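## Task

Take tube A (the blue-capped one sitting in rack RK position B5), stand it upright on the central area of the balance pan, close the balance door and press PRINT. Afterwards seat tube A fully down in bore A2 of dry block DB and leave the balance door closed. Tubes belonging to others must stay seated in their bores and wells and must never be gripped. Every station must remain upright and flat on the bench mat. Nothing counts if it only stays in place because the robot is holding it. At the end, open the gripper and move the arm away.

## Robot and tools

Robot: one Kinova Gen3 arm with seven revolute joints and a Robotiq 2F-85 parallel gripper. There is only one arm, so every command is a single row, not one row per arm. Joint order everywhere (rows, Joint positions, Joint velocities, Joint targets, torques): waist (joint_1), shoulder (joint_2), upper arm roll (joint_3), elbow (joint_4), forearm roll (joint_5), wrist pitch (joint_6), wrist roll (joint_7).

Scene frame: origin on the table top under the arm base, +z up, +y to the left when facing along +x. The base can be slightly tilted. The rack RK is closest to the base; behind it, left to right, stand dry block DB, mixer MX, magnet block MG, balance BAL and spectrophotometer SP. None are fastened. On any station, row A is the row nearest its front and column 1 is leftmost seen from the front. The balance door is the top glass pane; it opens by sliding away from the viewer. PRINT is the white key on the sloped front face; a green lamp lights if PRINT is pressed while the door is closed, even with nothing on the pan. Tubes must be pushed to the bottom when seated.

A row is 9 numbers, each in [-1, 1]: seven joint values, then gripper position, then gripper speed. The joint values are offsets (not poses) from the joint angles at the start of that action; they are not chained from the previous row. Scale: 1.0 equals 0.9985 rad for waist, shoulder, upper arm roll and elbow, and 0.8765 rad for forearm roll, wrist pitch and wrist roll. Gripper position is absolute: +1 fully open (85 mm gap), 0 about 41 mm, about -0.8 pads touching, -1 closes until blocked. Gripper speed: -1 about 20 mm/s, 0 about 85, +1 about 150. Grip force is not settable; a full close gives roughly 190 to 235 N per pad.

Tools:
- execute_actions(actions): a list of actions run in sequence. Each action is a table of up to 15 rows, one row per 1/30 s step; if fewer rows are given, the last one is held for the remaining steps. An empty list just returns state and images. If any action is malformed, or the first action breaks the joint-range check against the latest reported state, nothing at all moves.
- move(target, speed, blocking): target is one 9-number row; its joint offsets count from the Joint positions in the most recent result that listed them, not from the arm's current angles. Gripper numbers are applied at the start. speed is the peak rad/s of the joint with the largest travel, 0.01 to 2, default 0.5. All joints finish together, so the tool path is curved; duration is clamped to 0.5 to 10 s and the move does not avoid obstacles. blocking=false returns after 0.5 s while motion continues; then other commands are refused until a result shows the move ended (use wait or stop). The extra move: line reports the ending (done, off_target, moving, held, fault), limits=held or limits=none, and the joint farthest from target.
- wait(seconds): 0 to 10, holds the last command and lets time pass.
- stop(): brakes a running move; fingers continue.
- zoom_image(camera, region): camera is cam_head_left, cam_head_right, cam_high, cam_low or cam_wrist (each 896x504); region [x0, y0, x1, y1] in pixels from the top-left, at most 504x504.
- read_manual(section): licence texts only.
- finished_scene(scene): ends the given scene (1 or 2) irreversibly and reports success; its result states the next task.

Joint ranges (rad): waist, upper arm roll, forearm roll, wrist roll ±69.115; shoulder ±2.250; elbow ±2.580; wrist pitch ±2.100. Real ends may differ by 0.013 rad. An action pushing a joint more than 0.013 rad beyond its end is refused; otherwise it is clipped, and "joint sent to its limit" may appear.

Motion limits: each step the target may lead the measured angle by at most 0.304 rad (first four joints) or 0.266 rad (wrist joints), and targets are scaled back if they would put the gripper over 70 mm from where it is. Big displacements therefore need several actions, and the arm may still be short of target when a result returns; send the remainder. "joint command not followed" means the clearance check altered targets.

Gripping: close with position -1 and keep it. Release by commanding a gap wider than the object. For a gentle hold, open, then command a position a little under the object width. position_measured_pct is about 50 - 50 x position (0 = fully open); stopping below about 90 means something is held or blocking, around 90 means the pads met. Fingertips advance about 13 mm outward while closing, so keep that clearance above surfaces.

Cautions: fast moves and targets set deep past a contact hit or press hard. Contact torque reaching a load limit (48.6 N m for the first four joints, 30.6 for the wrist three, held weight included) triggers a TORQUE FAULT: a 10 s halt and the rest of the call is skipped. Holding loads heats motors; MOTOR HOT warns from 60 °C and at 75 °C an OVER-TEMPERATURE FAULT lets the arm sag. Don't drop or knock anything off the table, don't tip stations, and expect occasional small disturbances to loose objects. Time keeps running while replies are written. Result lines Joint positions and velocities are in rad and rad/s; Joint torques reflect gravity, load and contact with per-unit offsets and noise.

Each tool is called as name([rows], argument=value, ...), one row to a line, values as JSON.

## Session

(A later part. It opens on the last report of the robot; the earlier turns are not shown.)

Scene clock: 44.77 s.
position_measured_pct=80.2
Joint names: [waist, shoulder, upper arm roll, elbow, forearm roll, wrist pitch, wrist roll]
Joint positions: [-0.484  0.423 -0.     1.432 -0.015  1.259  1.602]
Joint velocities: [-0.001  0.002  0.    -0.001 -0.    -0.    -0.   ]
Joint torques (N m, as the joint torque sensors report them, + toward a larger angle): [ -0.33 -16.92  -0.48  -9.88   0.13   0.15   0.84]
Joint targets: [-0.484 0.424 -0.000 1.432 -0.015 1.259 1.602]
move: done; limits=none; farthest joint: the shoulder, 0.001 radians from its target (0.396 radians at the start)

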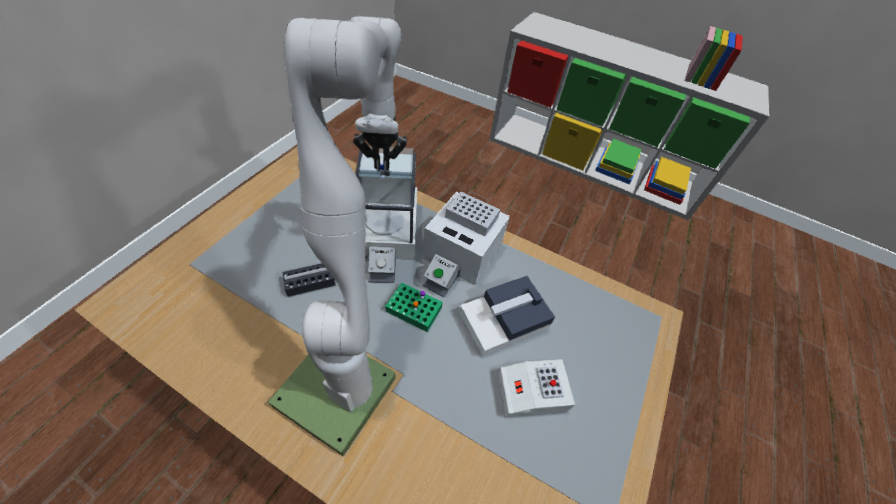

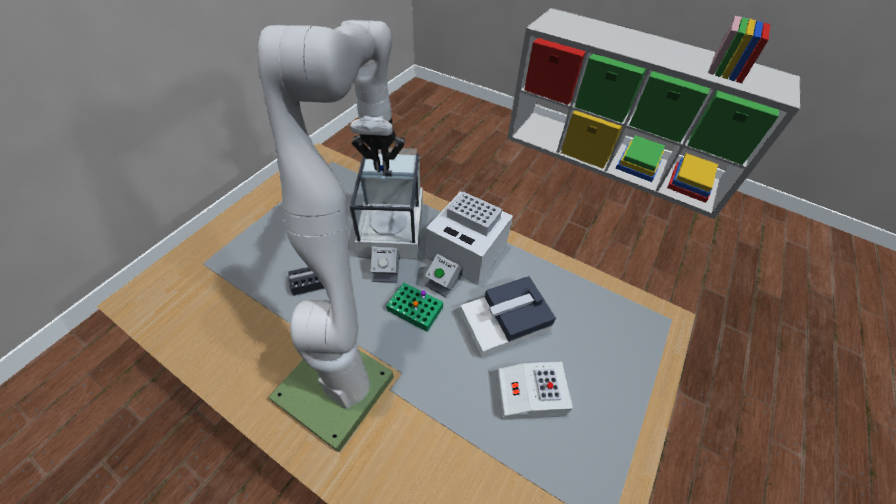

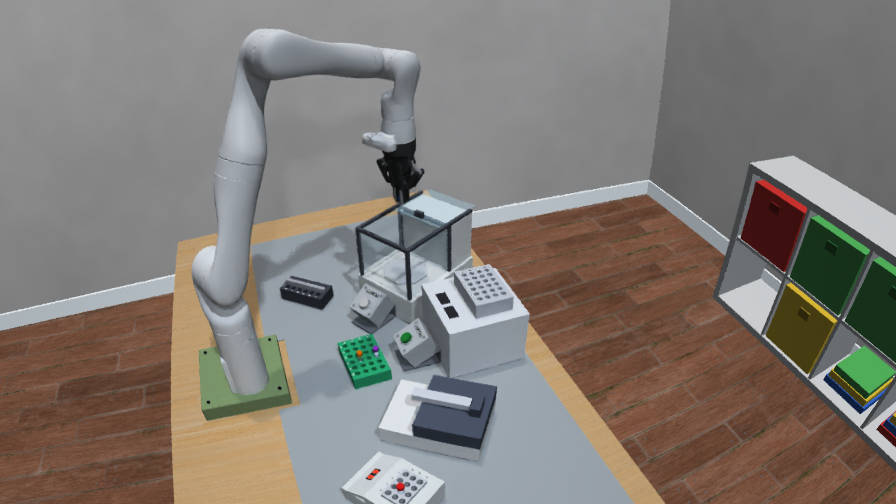

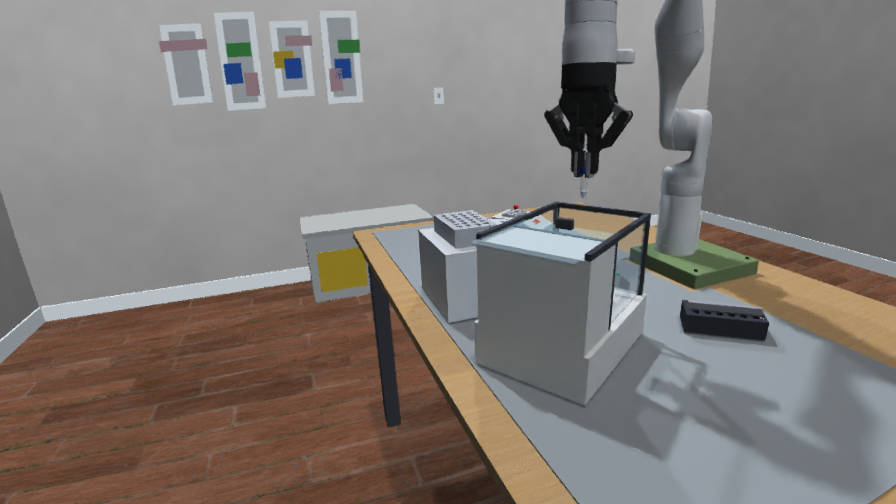

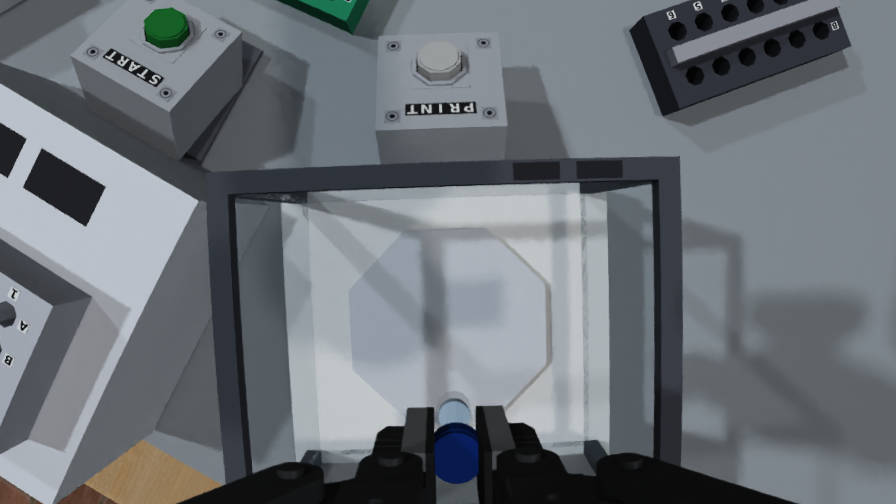

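move(target=[-0.0036,0.1838,0,0.2402,-0.0045,-0.4827,0.0046,-0.64,-0.6], speed=0.45)

Scene clock: 47.27 s.
position_measured_pct=80.2
Joint names: [waist, shoulder, upper arm roll, elbow, forearm roll, wrist pitch, wrist roll]
Joint positions: [-0.488  0.607 -0.     1.672 -0.019  0.836  1.606]
Joint velocities: [-0.     0.001 -0.     0.    -0.001  0.002  0.   ]
Joint torques (N m, as the joint torque sensors report them, + toward a larger angle): [ -0.29 -18.82  -0.29  -7.76   0.15   0.33   0.77]
Joint targets: [-0.488 0.607 -0.000 1.672 -0.019 0.836 1.606]
move: done; limits=none; farthest joint: the waist, 0.000 radians from its target (0.003 radians at the start)

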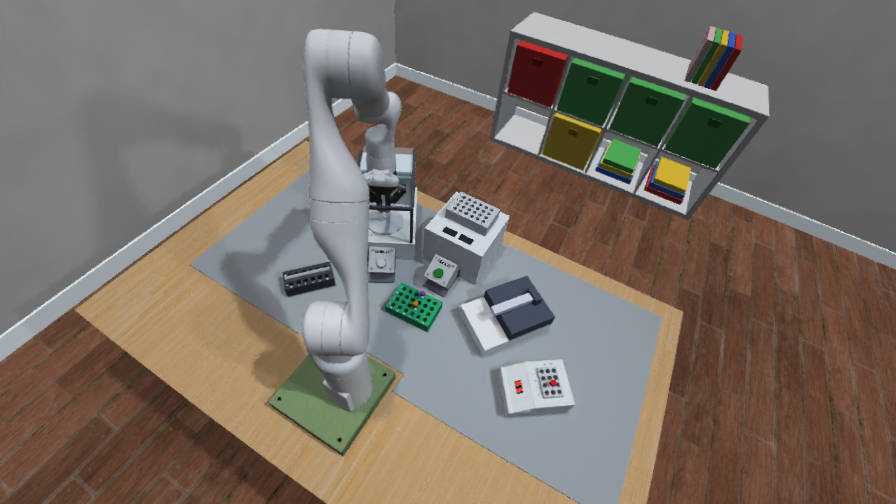

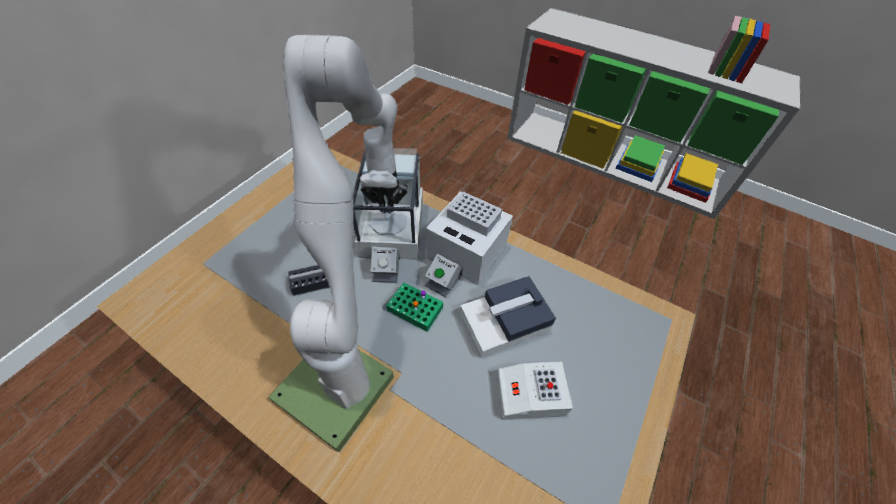

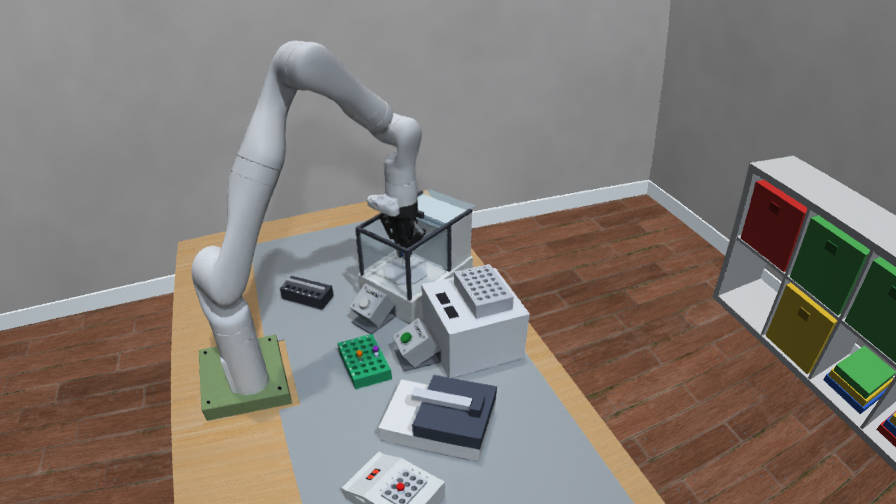

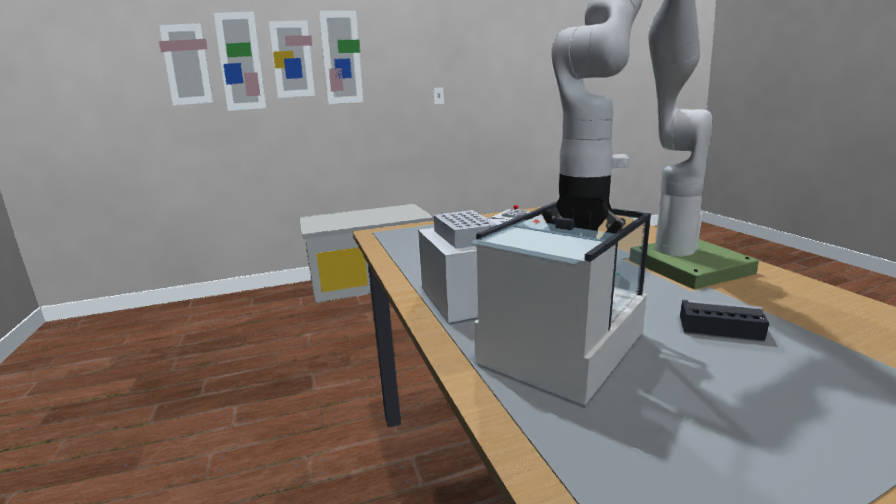

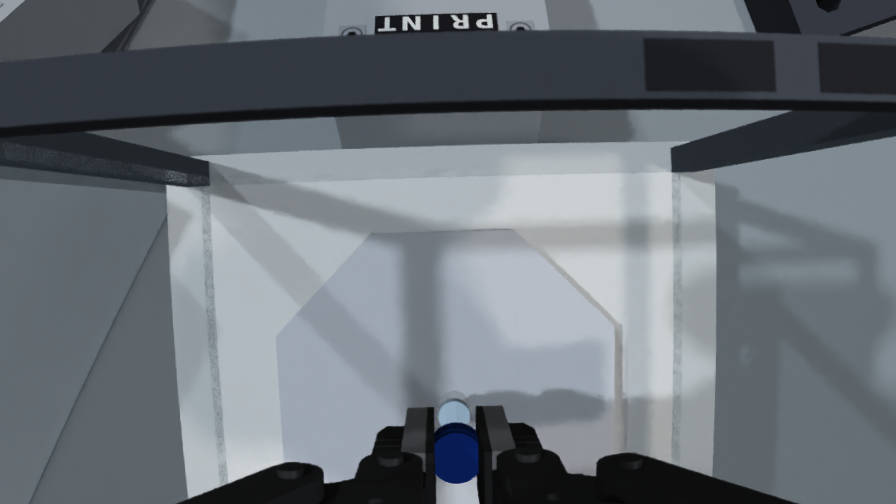

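move(target=[0,0.0098,0,0.0056,0,-0.0173,0,-0.64,-0.6], speed=0.025)

zoom_image(camera="cam_high", region=[350, 200, 470, 300])

Scene clock: 48.47 s.
position_measured_pct=80.2
Joint names: [waist, shoulder, upper arm roll, elbow, forearm roll, wrist pitch, wrist roll]
Joint positions: [-0.488  0.615 -0.     1.677 -0.019  0.821  1.606]
Joint velocities: [ 0.    -0.    -0.     0.001 -0.001  0.002  0.   ]
Joint torques (N m, as the joint torque sensors report them, + toward a larger angle): [ -0.25 -17.88  -0.24  -7.41   0.33   0.18   0.69]
Joint targets: [-0.488 0.616 -0.000 1.677 -0.019 0.821 1.606]
move: done; limits=none; farthest joint: the shoulder, 0.002 radians from its target (0.010 radians at the start)

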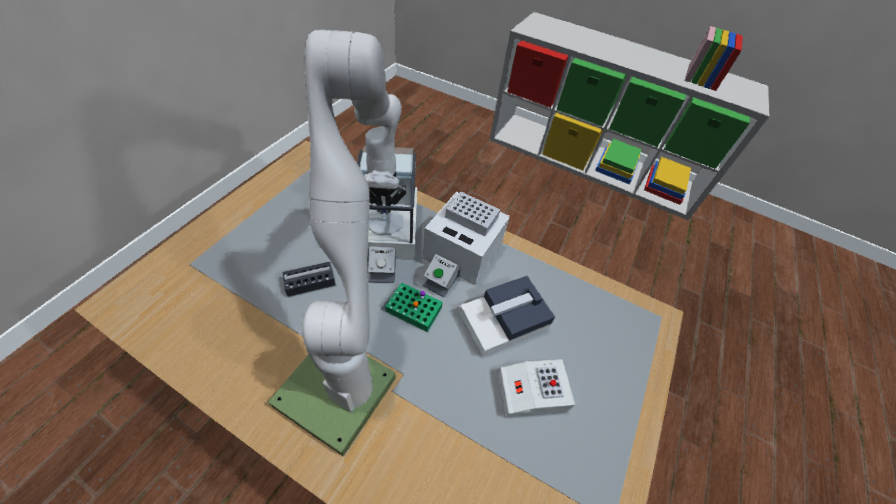

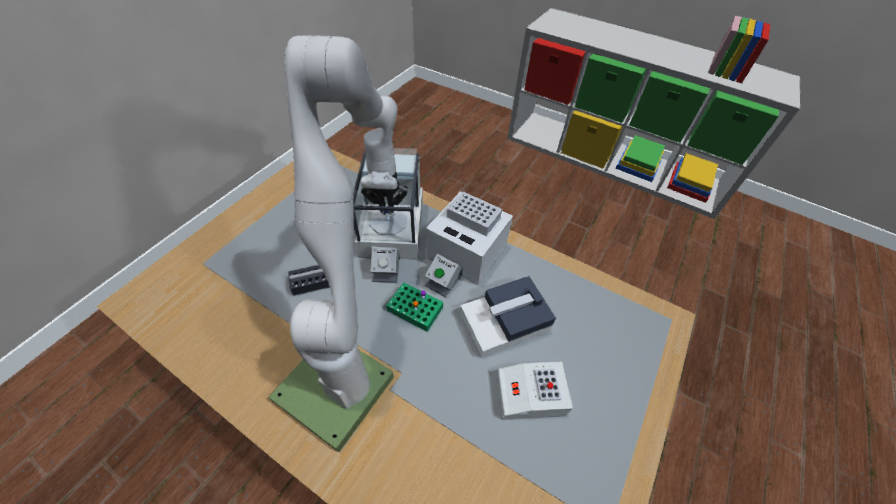

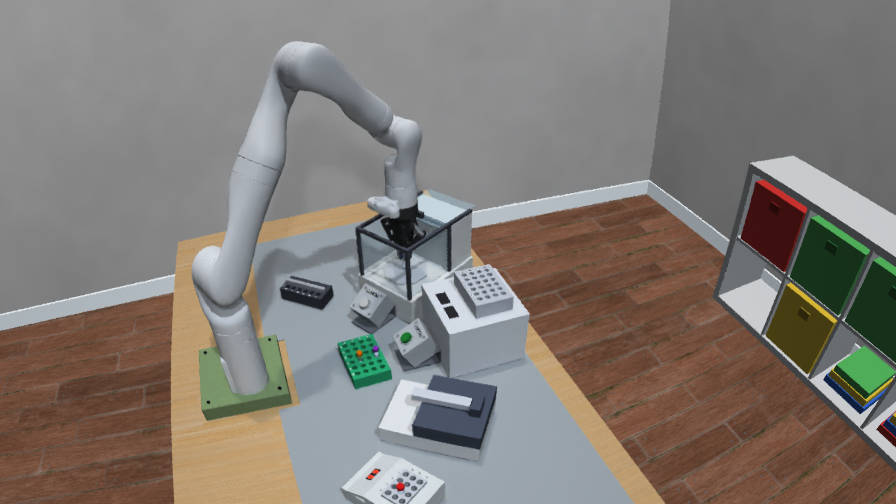

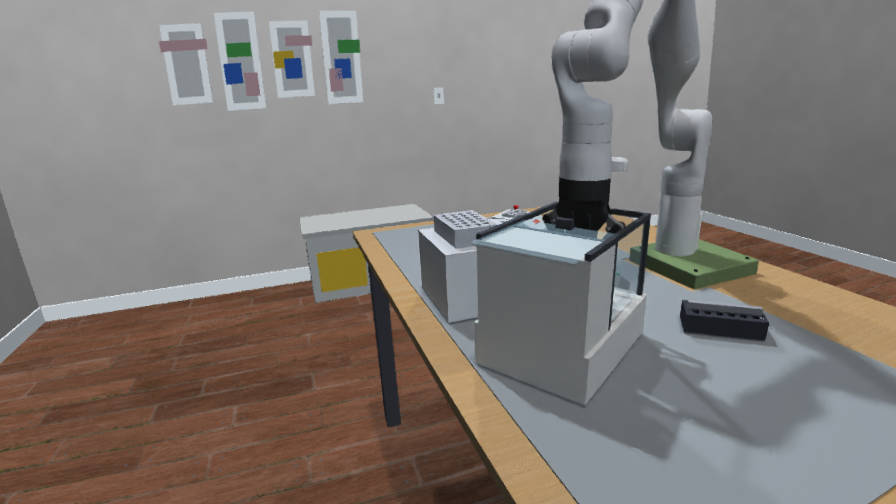

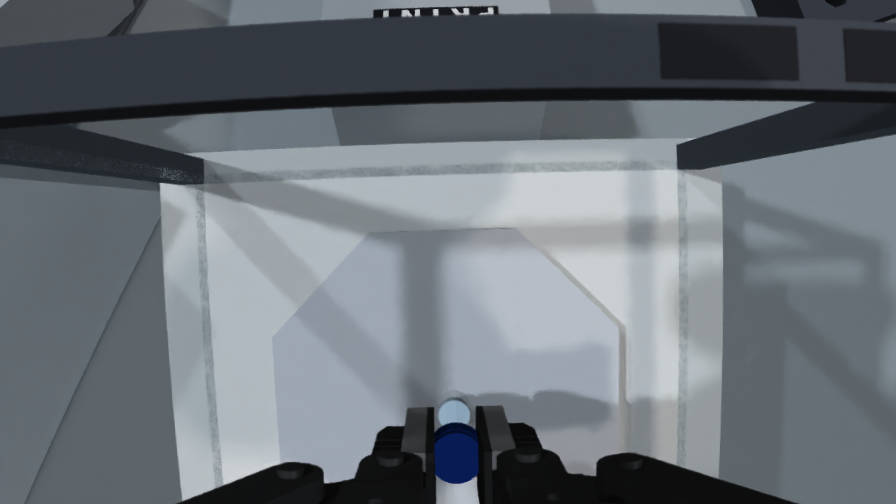

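Region (350, 200, 470, 300) of cam_high's 896x504 image, scaled by 4.200, with more detail than that image has.

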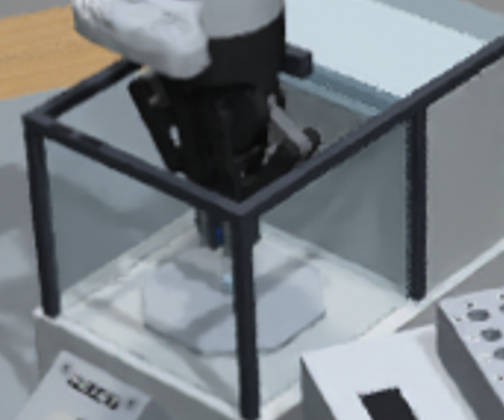

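move(target=[0,0,0,0,0,0,0,-0.42,-0.3])

move(target=[-0.003,-0.1495,0,-0.2293,0.0217,0.4641,-0.018,-0.42,-0.3], speed=0.5)

Scene clock: 50.30 s.
position_measured_pct=71.0
Joint names: [waist, shoulder, upper arm roll, elbow, forearm roll, wrist pitch, wrist roll]
Joint positions: [-0.488  0.615 -0.     1.677 -0.019  0.821  1.606]
Joint velocities: [ 0.001 -0.    -0.001 -0.    -0.     0.     0.   ]
Joint torques (N m, as the joint torque sensors report them, + toward a larger angle): [ -0.15 -18.23  -0.03  -7.5    0.23   0.36   0.7 ]
Joint targets: [-0.488 0.615 -0.000 1.677 -0.019 0.821 1.606]
move: done; limits=none; farthest joint: the waist, 0.000 radians from its target (0.000 radians at the start)

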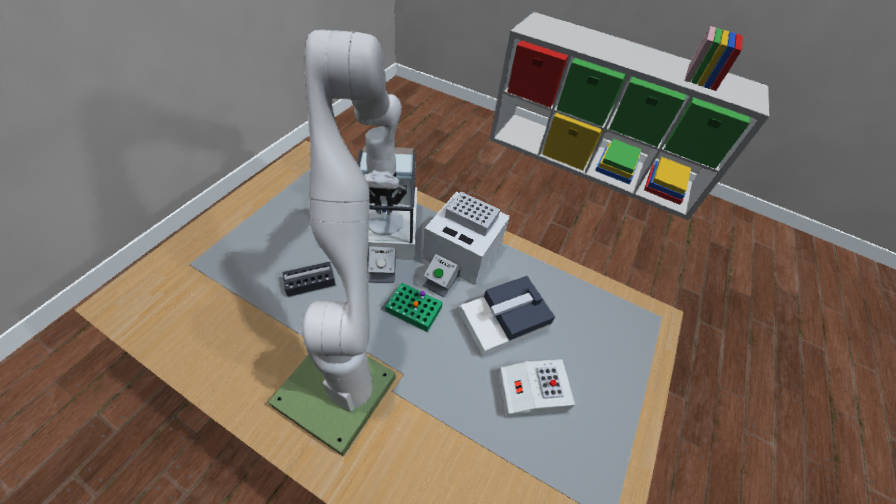

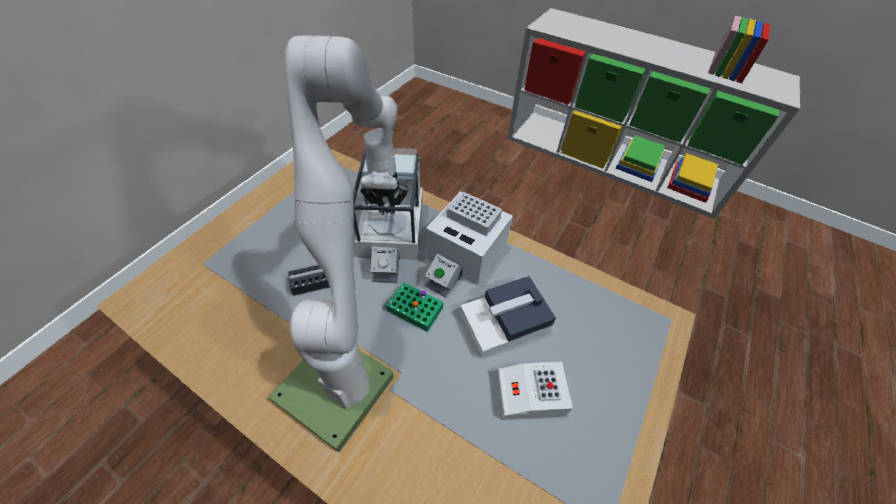

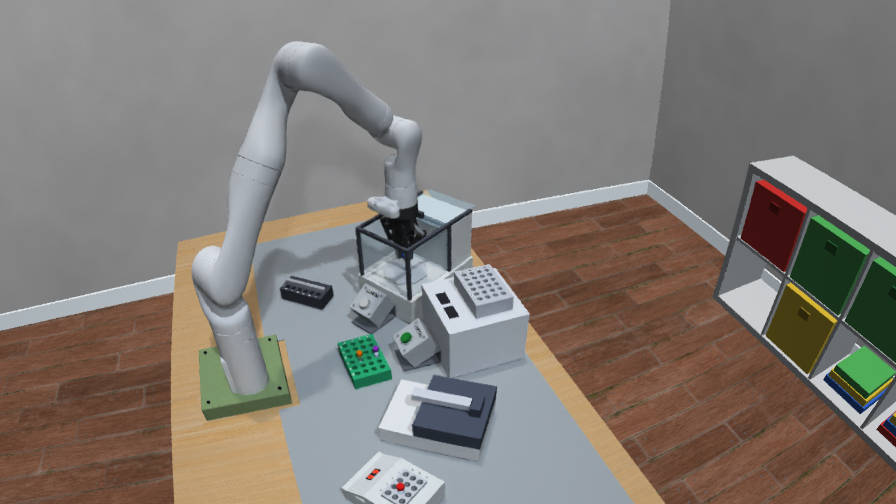

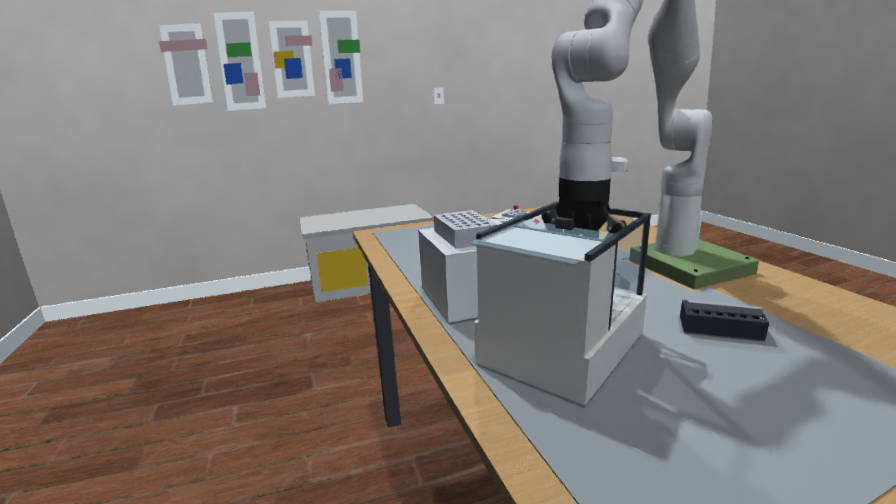

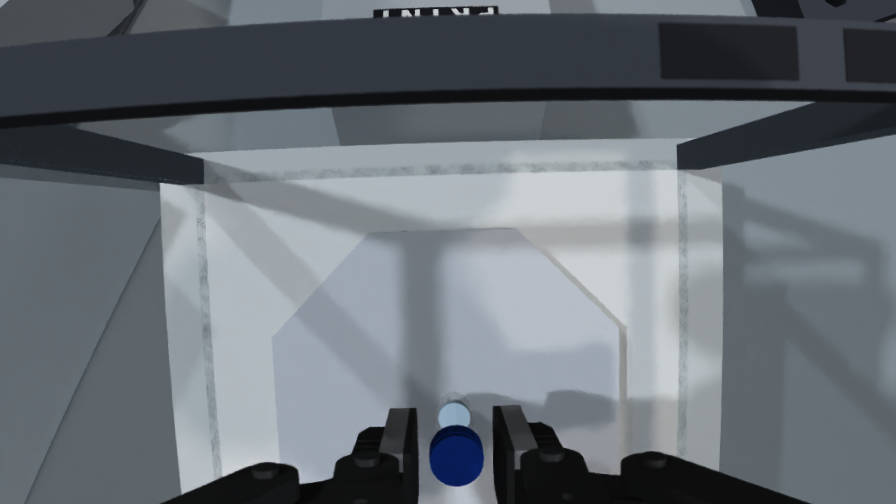

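Scene clock: 51.50 s.
position_measured_pct=71.0
Joint names: [waist, shoulder, upper arm roll, elbow, forearm roll, wrist pitch, wrist roll]
Joint positions: [-0.491  0.466 -0.     1.448  0.     1.228  1.59 ]
Joint velocities: [-0.001 -0.003 -0.001  0.     0.001 -0.002 -0.   ]
Joint torques (N m, as the joint torque sensors report them, + toward a larger angle): [ -0.16 -17.61  -0.15  -9.95  -0.04   0.29   0.57]
Joint targets: [-0.491 0.466 -0.000 1.448 0.000 1.228 1.590]
move: done; limits=none; farthest joint: the waist, 0.000 radians from its target (0.003 radians at the start)

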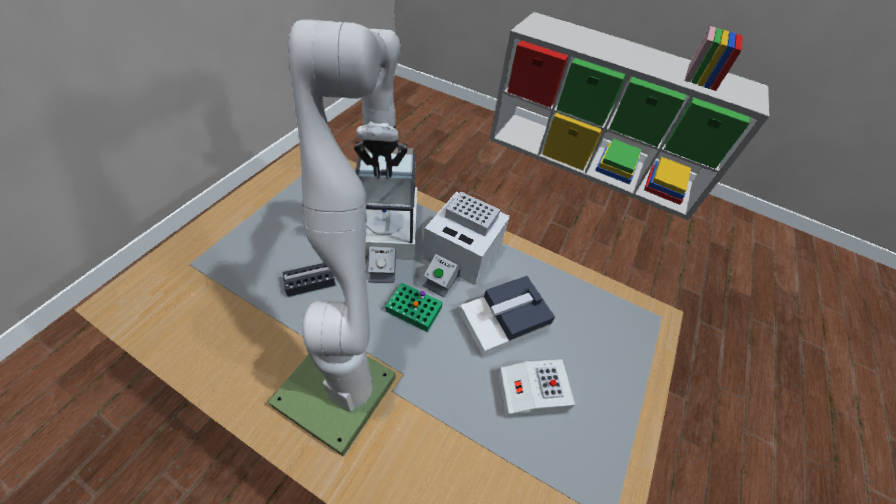

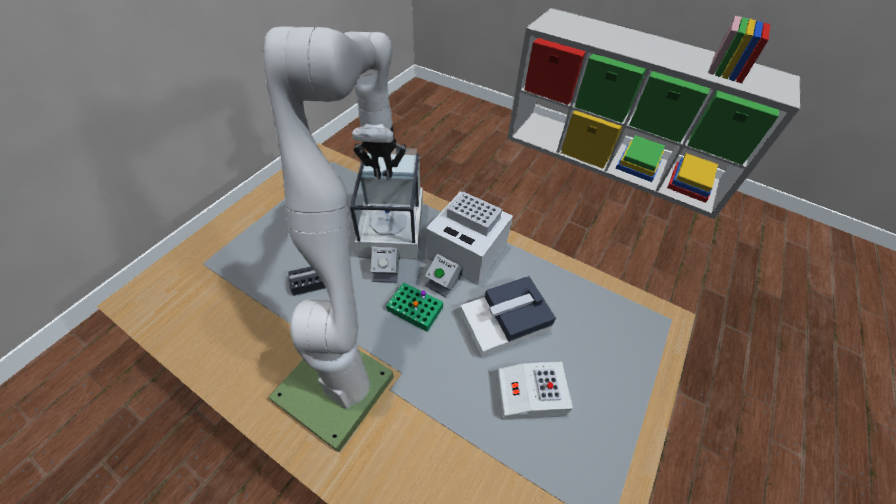

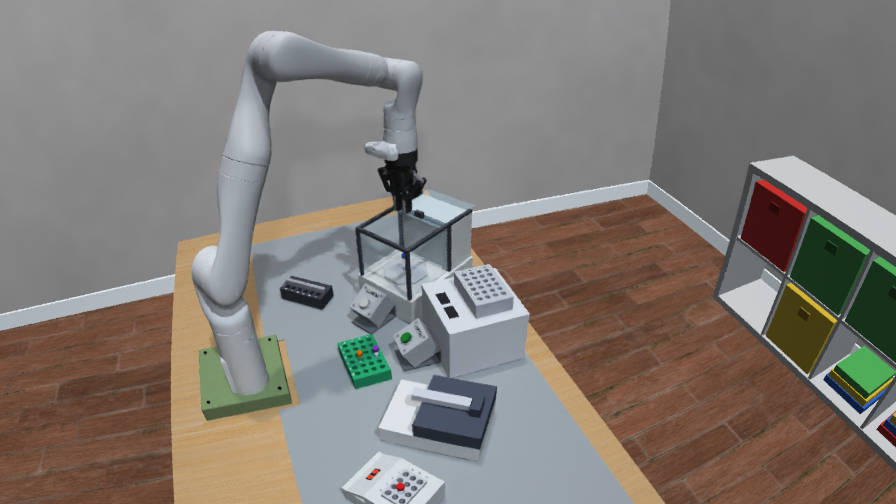

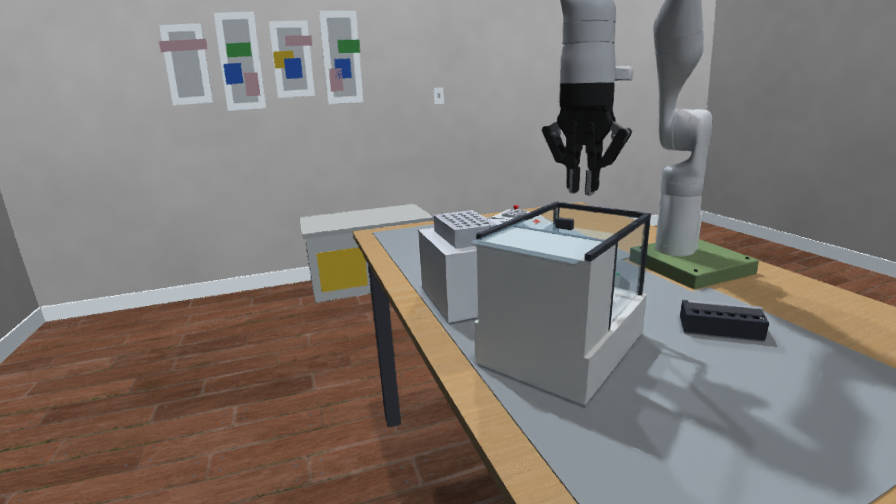

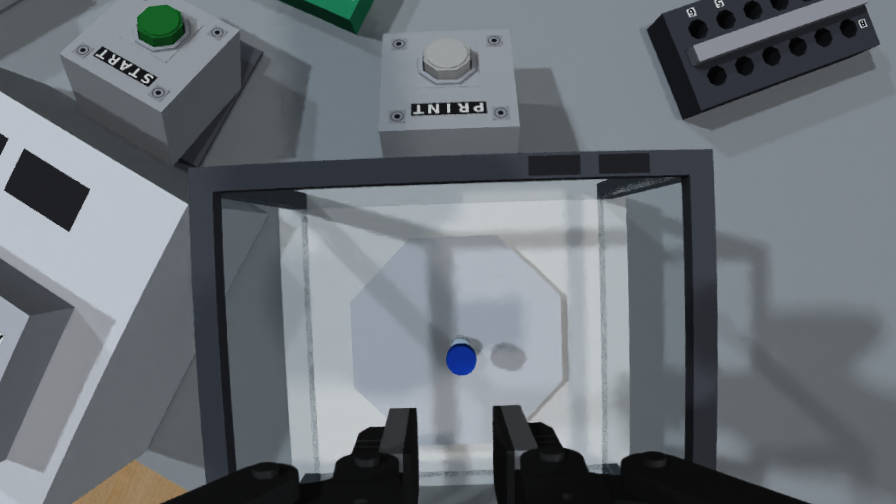

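The tube stands at the pan centre. Next I move behind the door handle.

move(target=[-0.003,0.194,0,-0.3055,0,0.1265,-0.0034,-0.85,0.3], speed=0.55)

Scene clock: 52.73 s.
position_measured_pct=90.5
Joint names: [waist, shoulder, upper arm roll, elbow, forearm roll, wrist pitch, wrist roll]
Joint positions: [-0.494  0.659 -0.     1.143  0.     1.339  1.587]
Joint velocities: [ 0.001  0.002 -0.    -0.001 -0.     0.001  0.   ]
Joint torques (N m, as the joint torque sensors report them, + toward a larger angle): [ -0.66 -20.46  -0.15  -9.75   0.34   0.47   0.69]
Joint targets: [-0.494 0.660 -0.000 1.143 0.000 1.339 1.587]
move: done; limits=none; farthest joint: the waist, 0.000 radians from its target (0.003 radians at the start)

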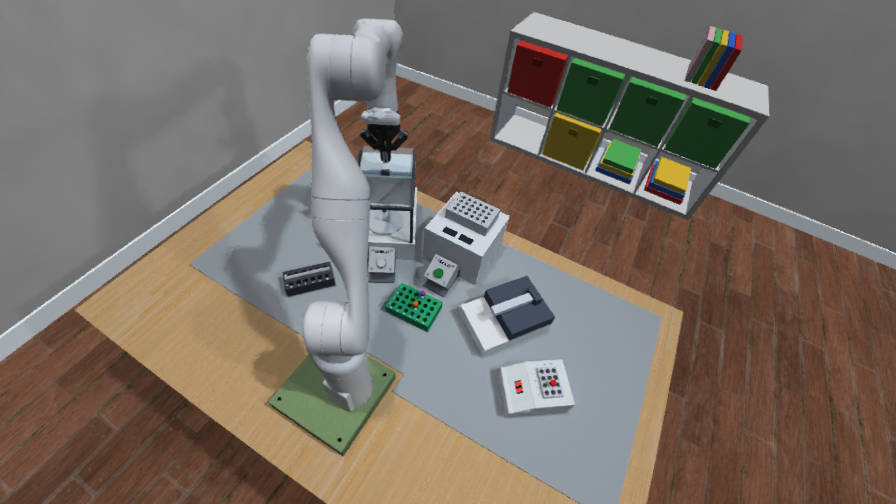

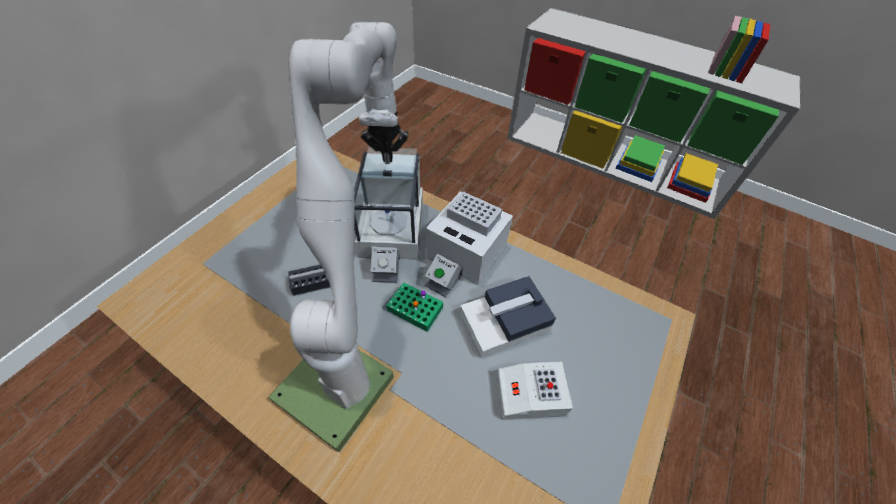

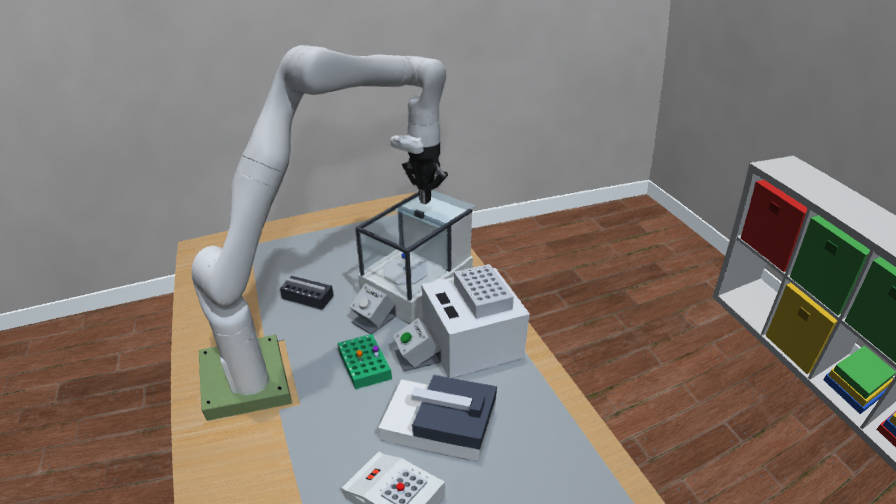

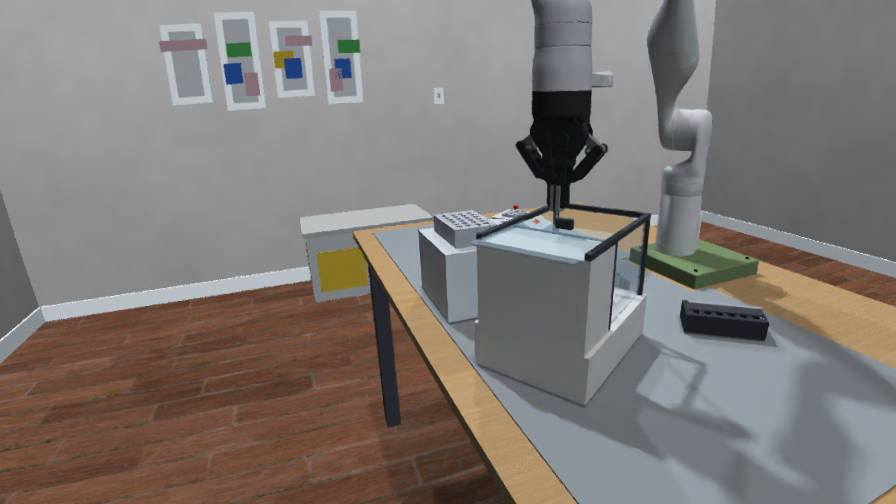

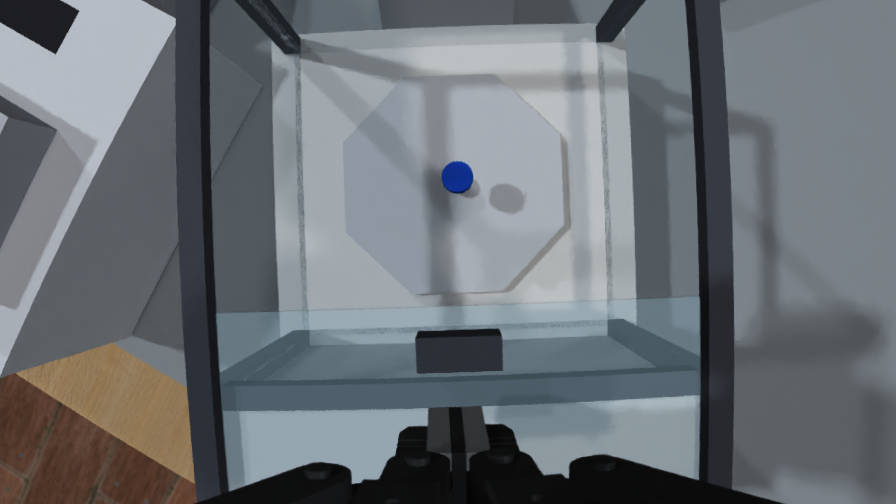

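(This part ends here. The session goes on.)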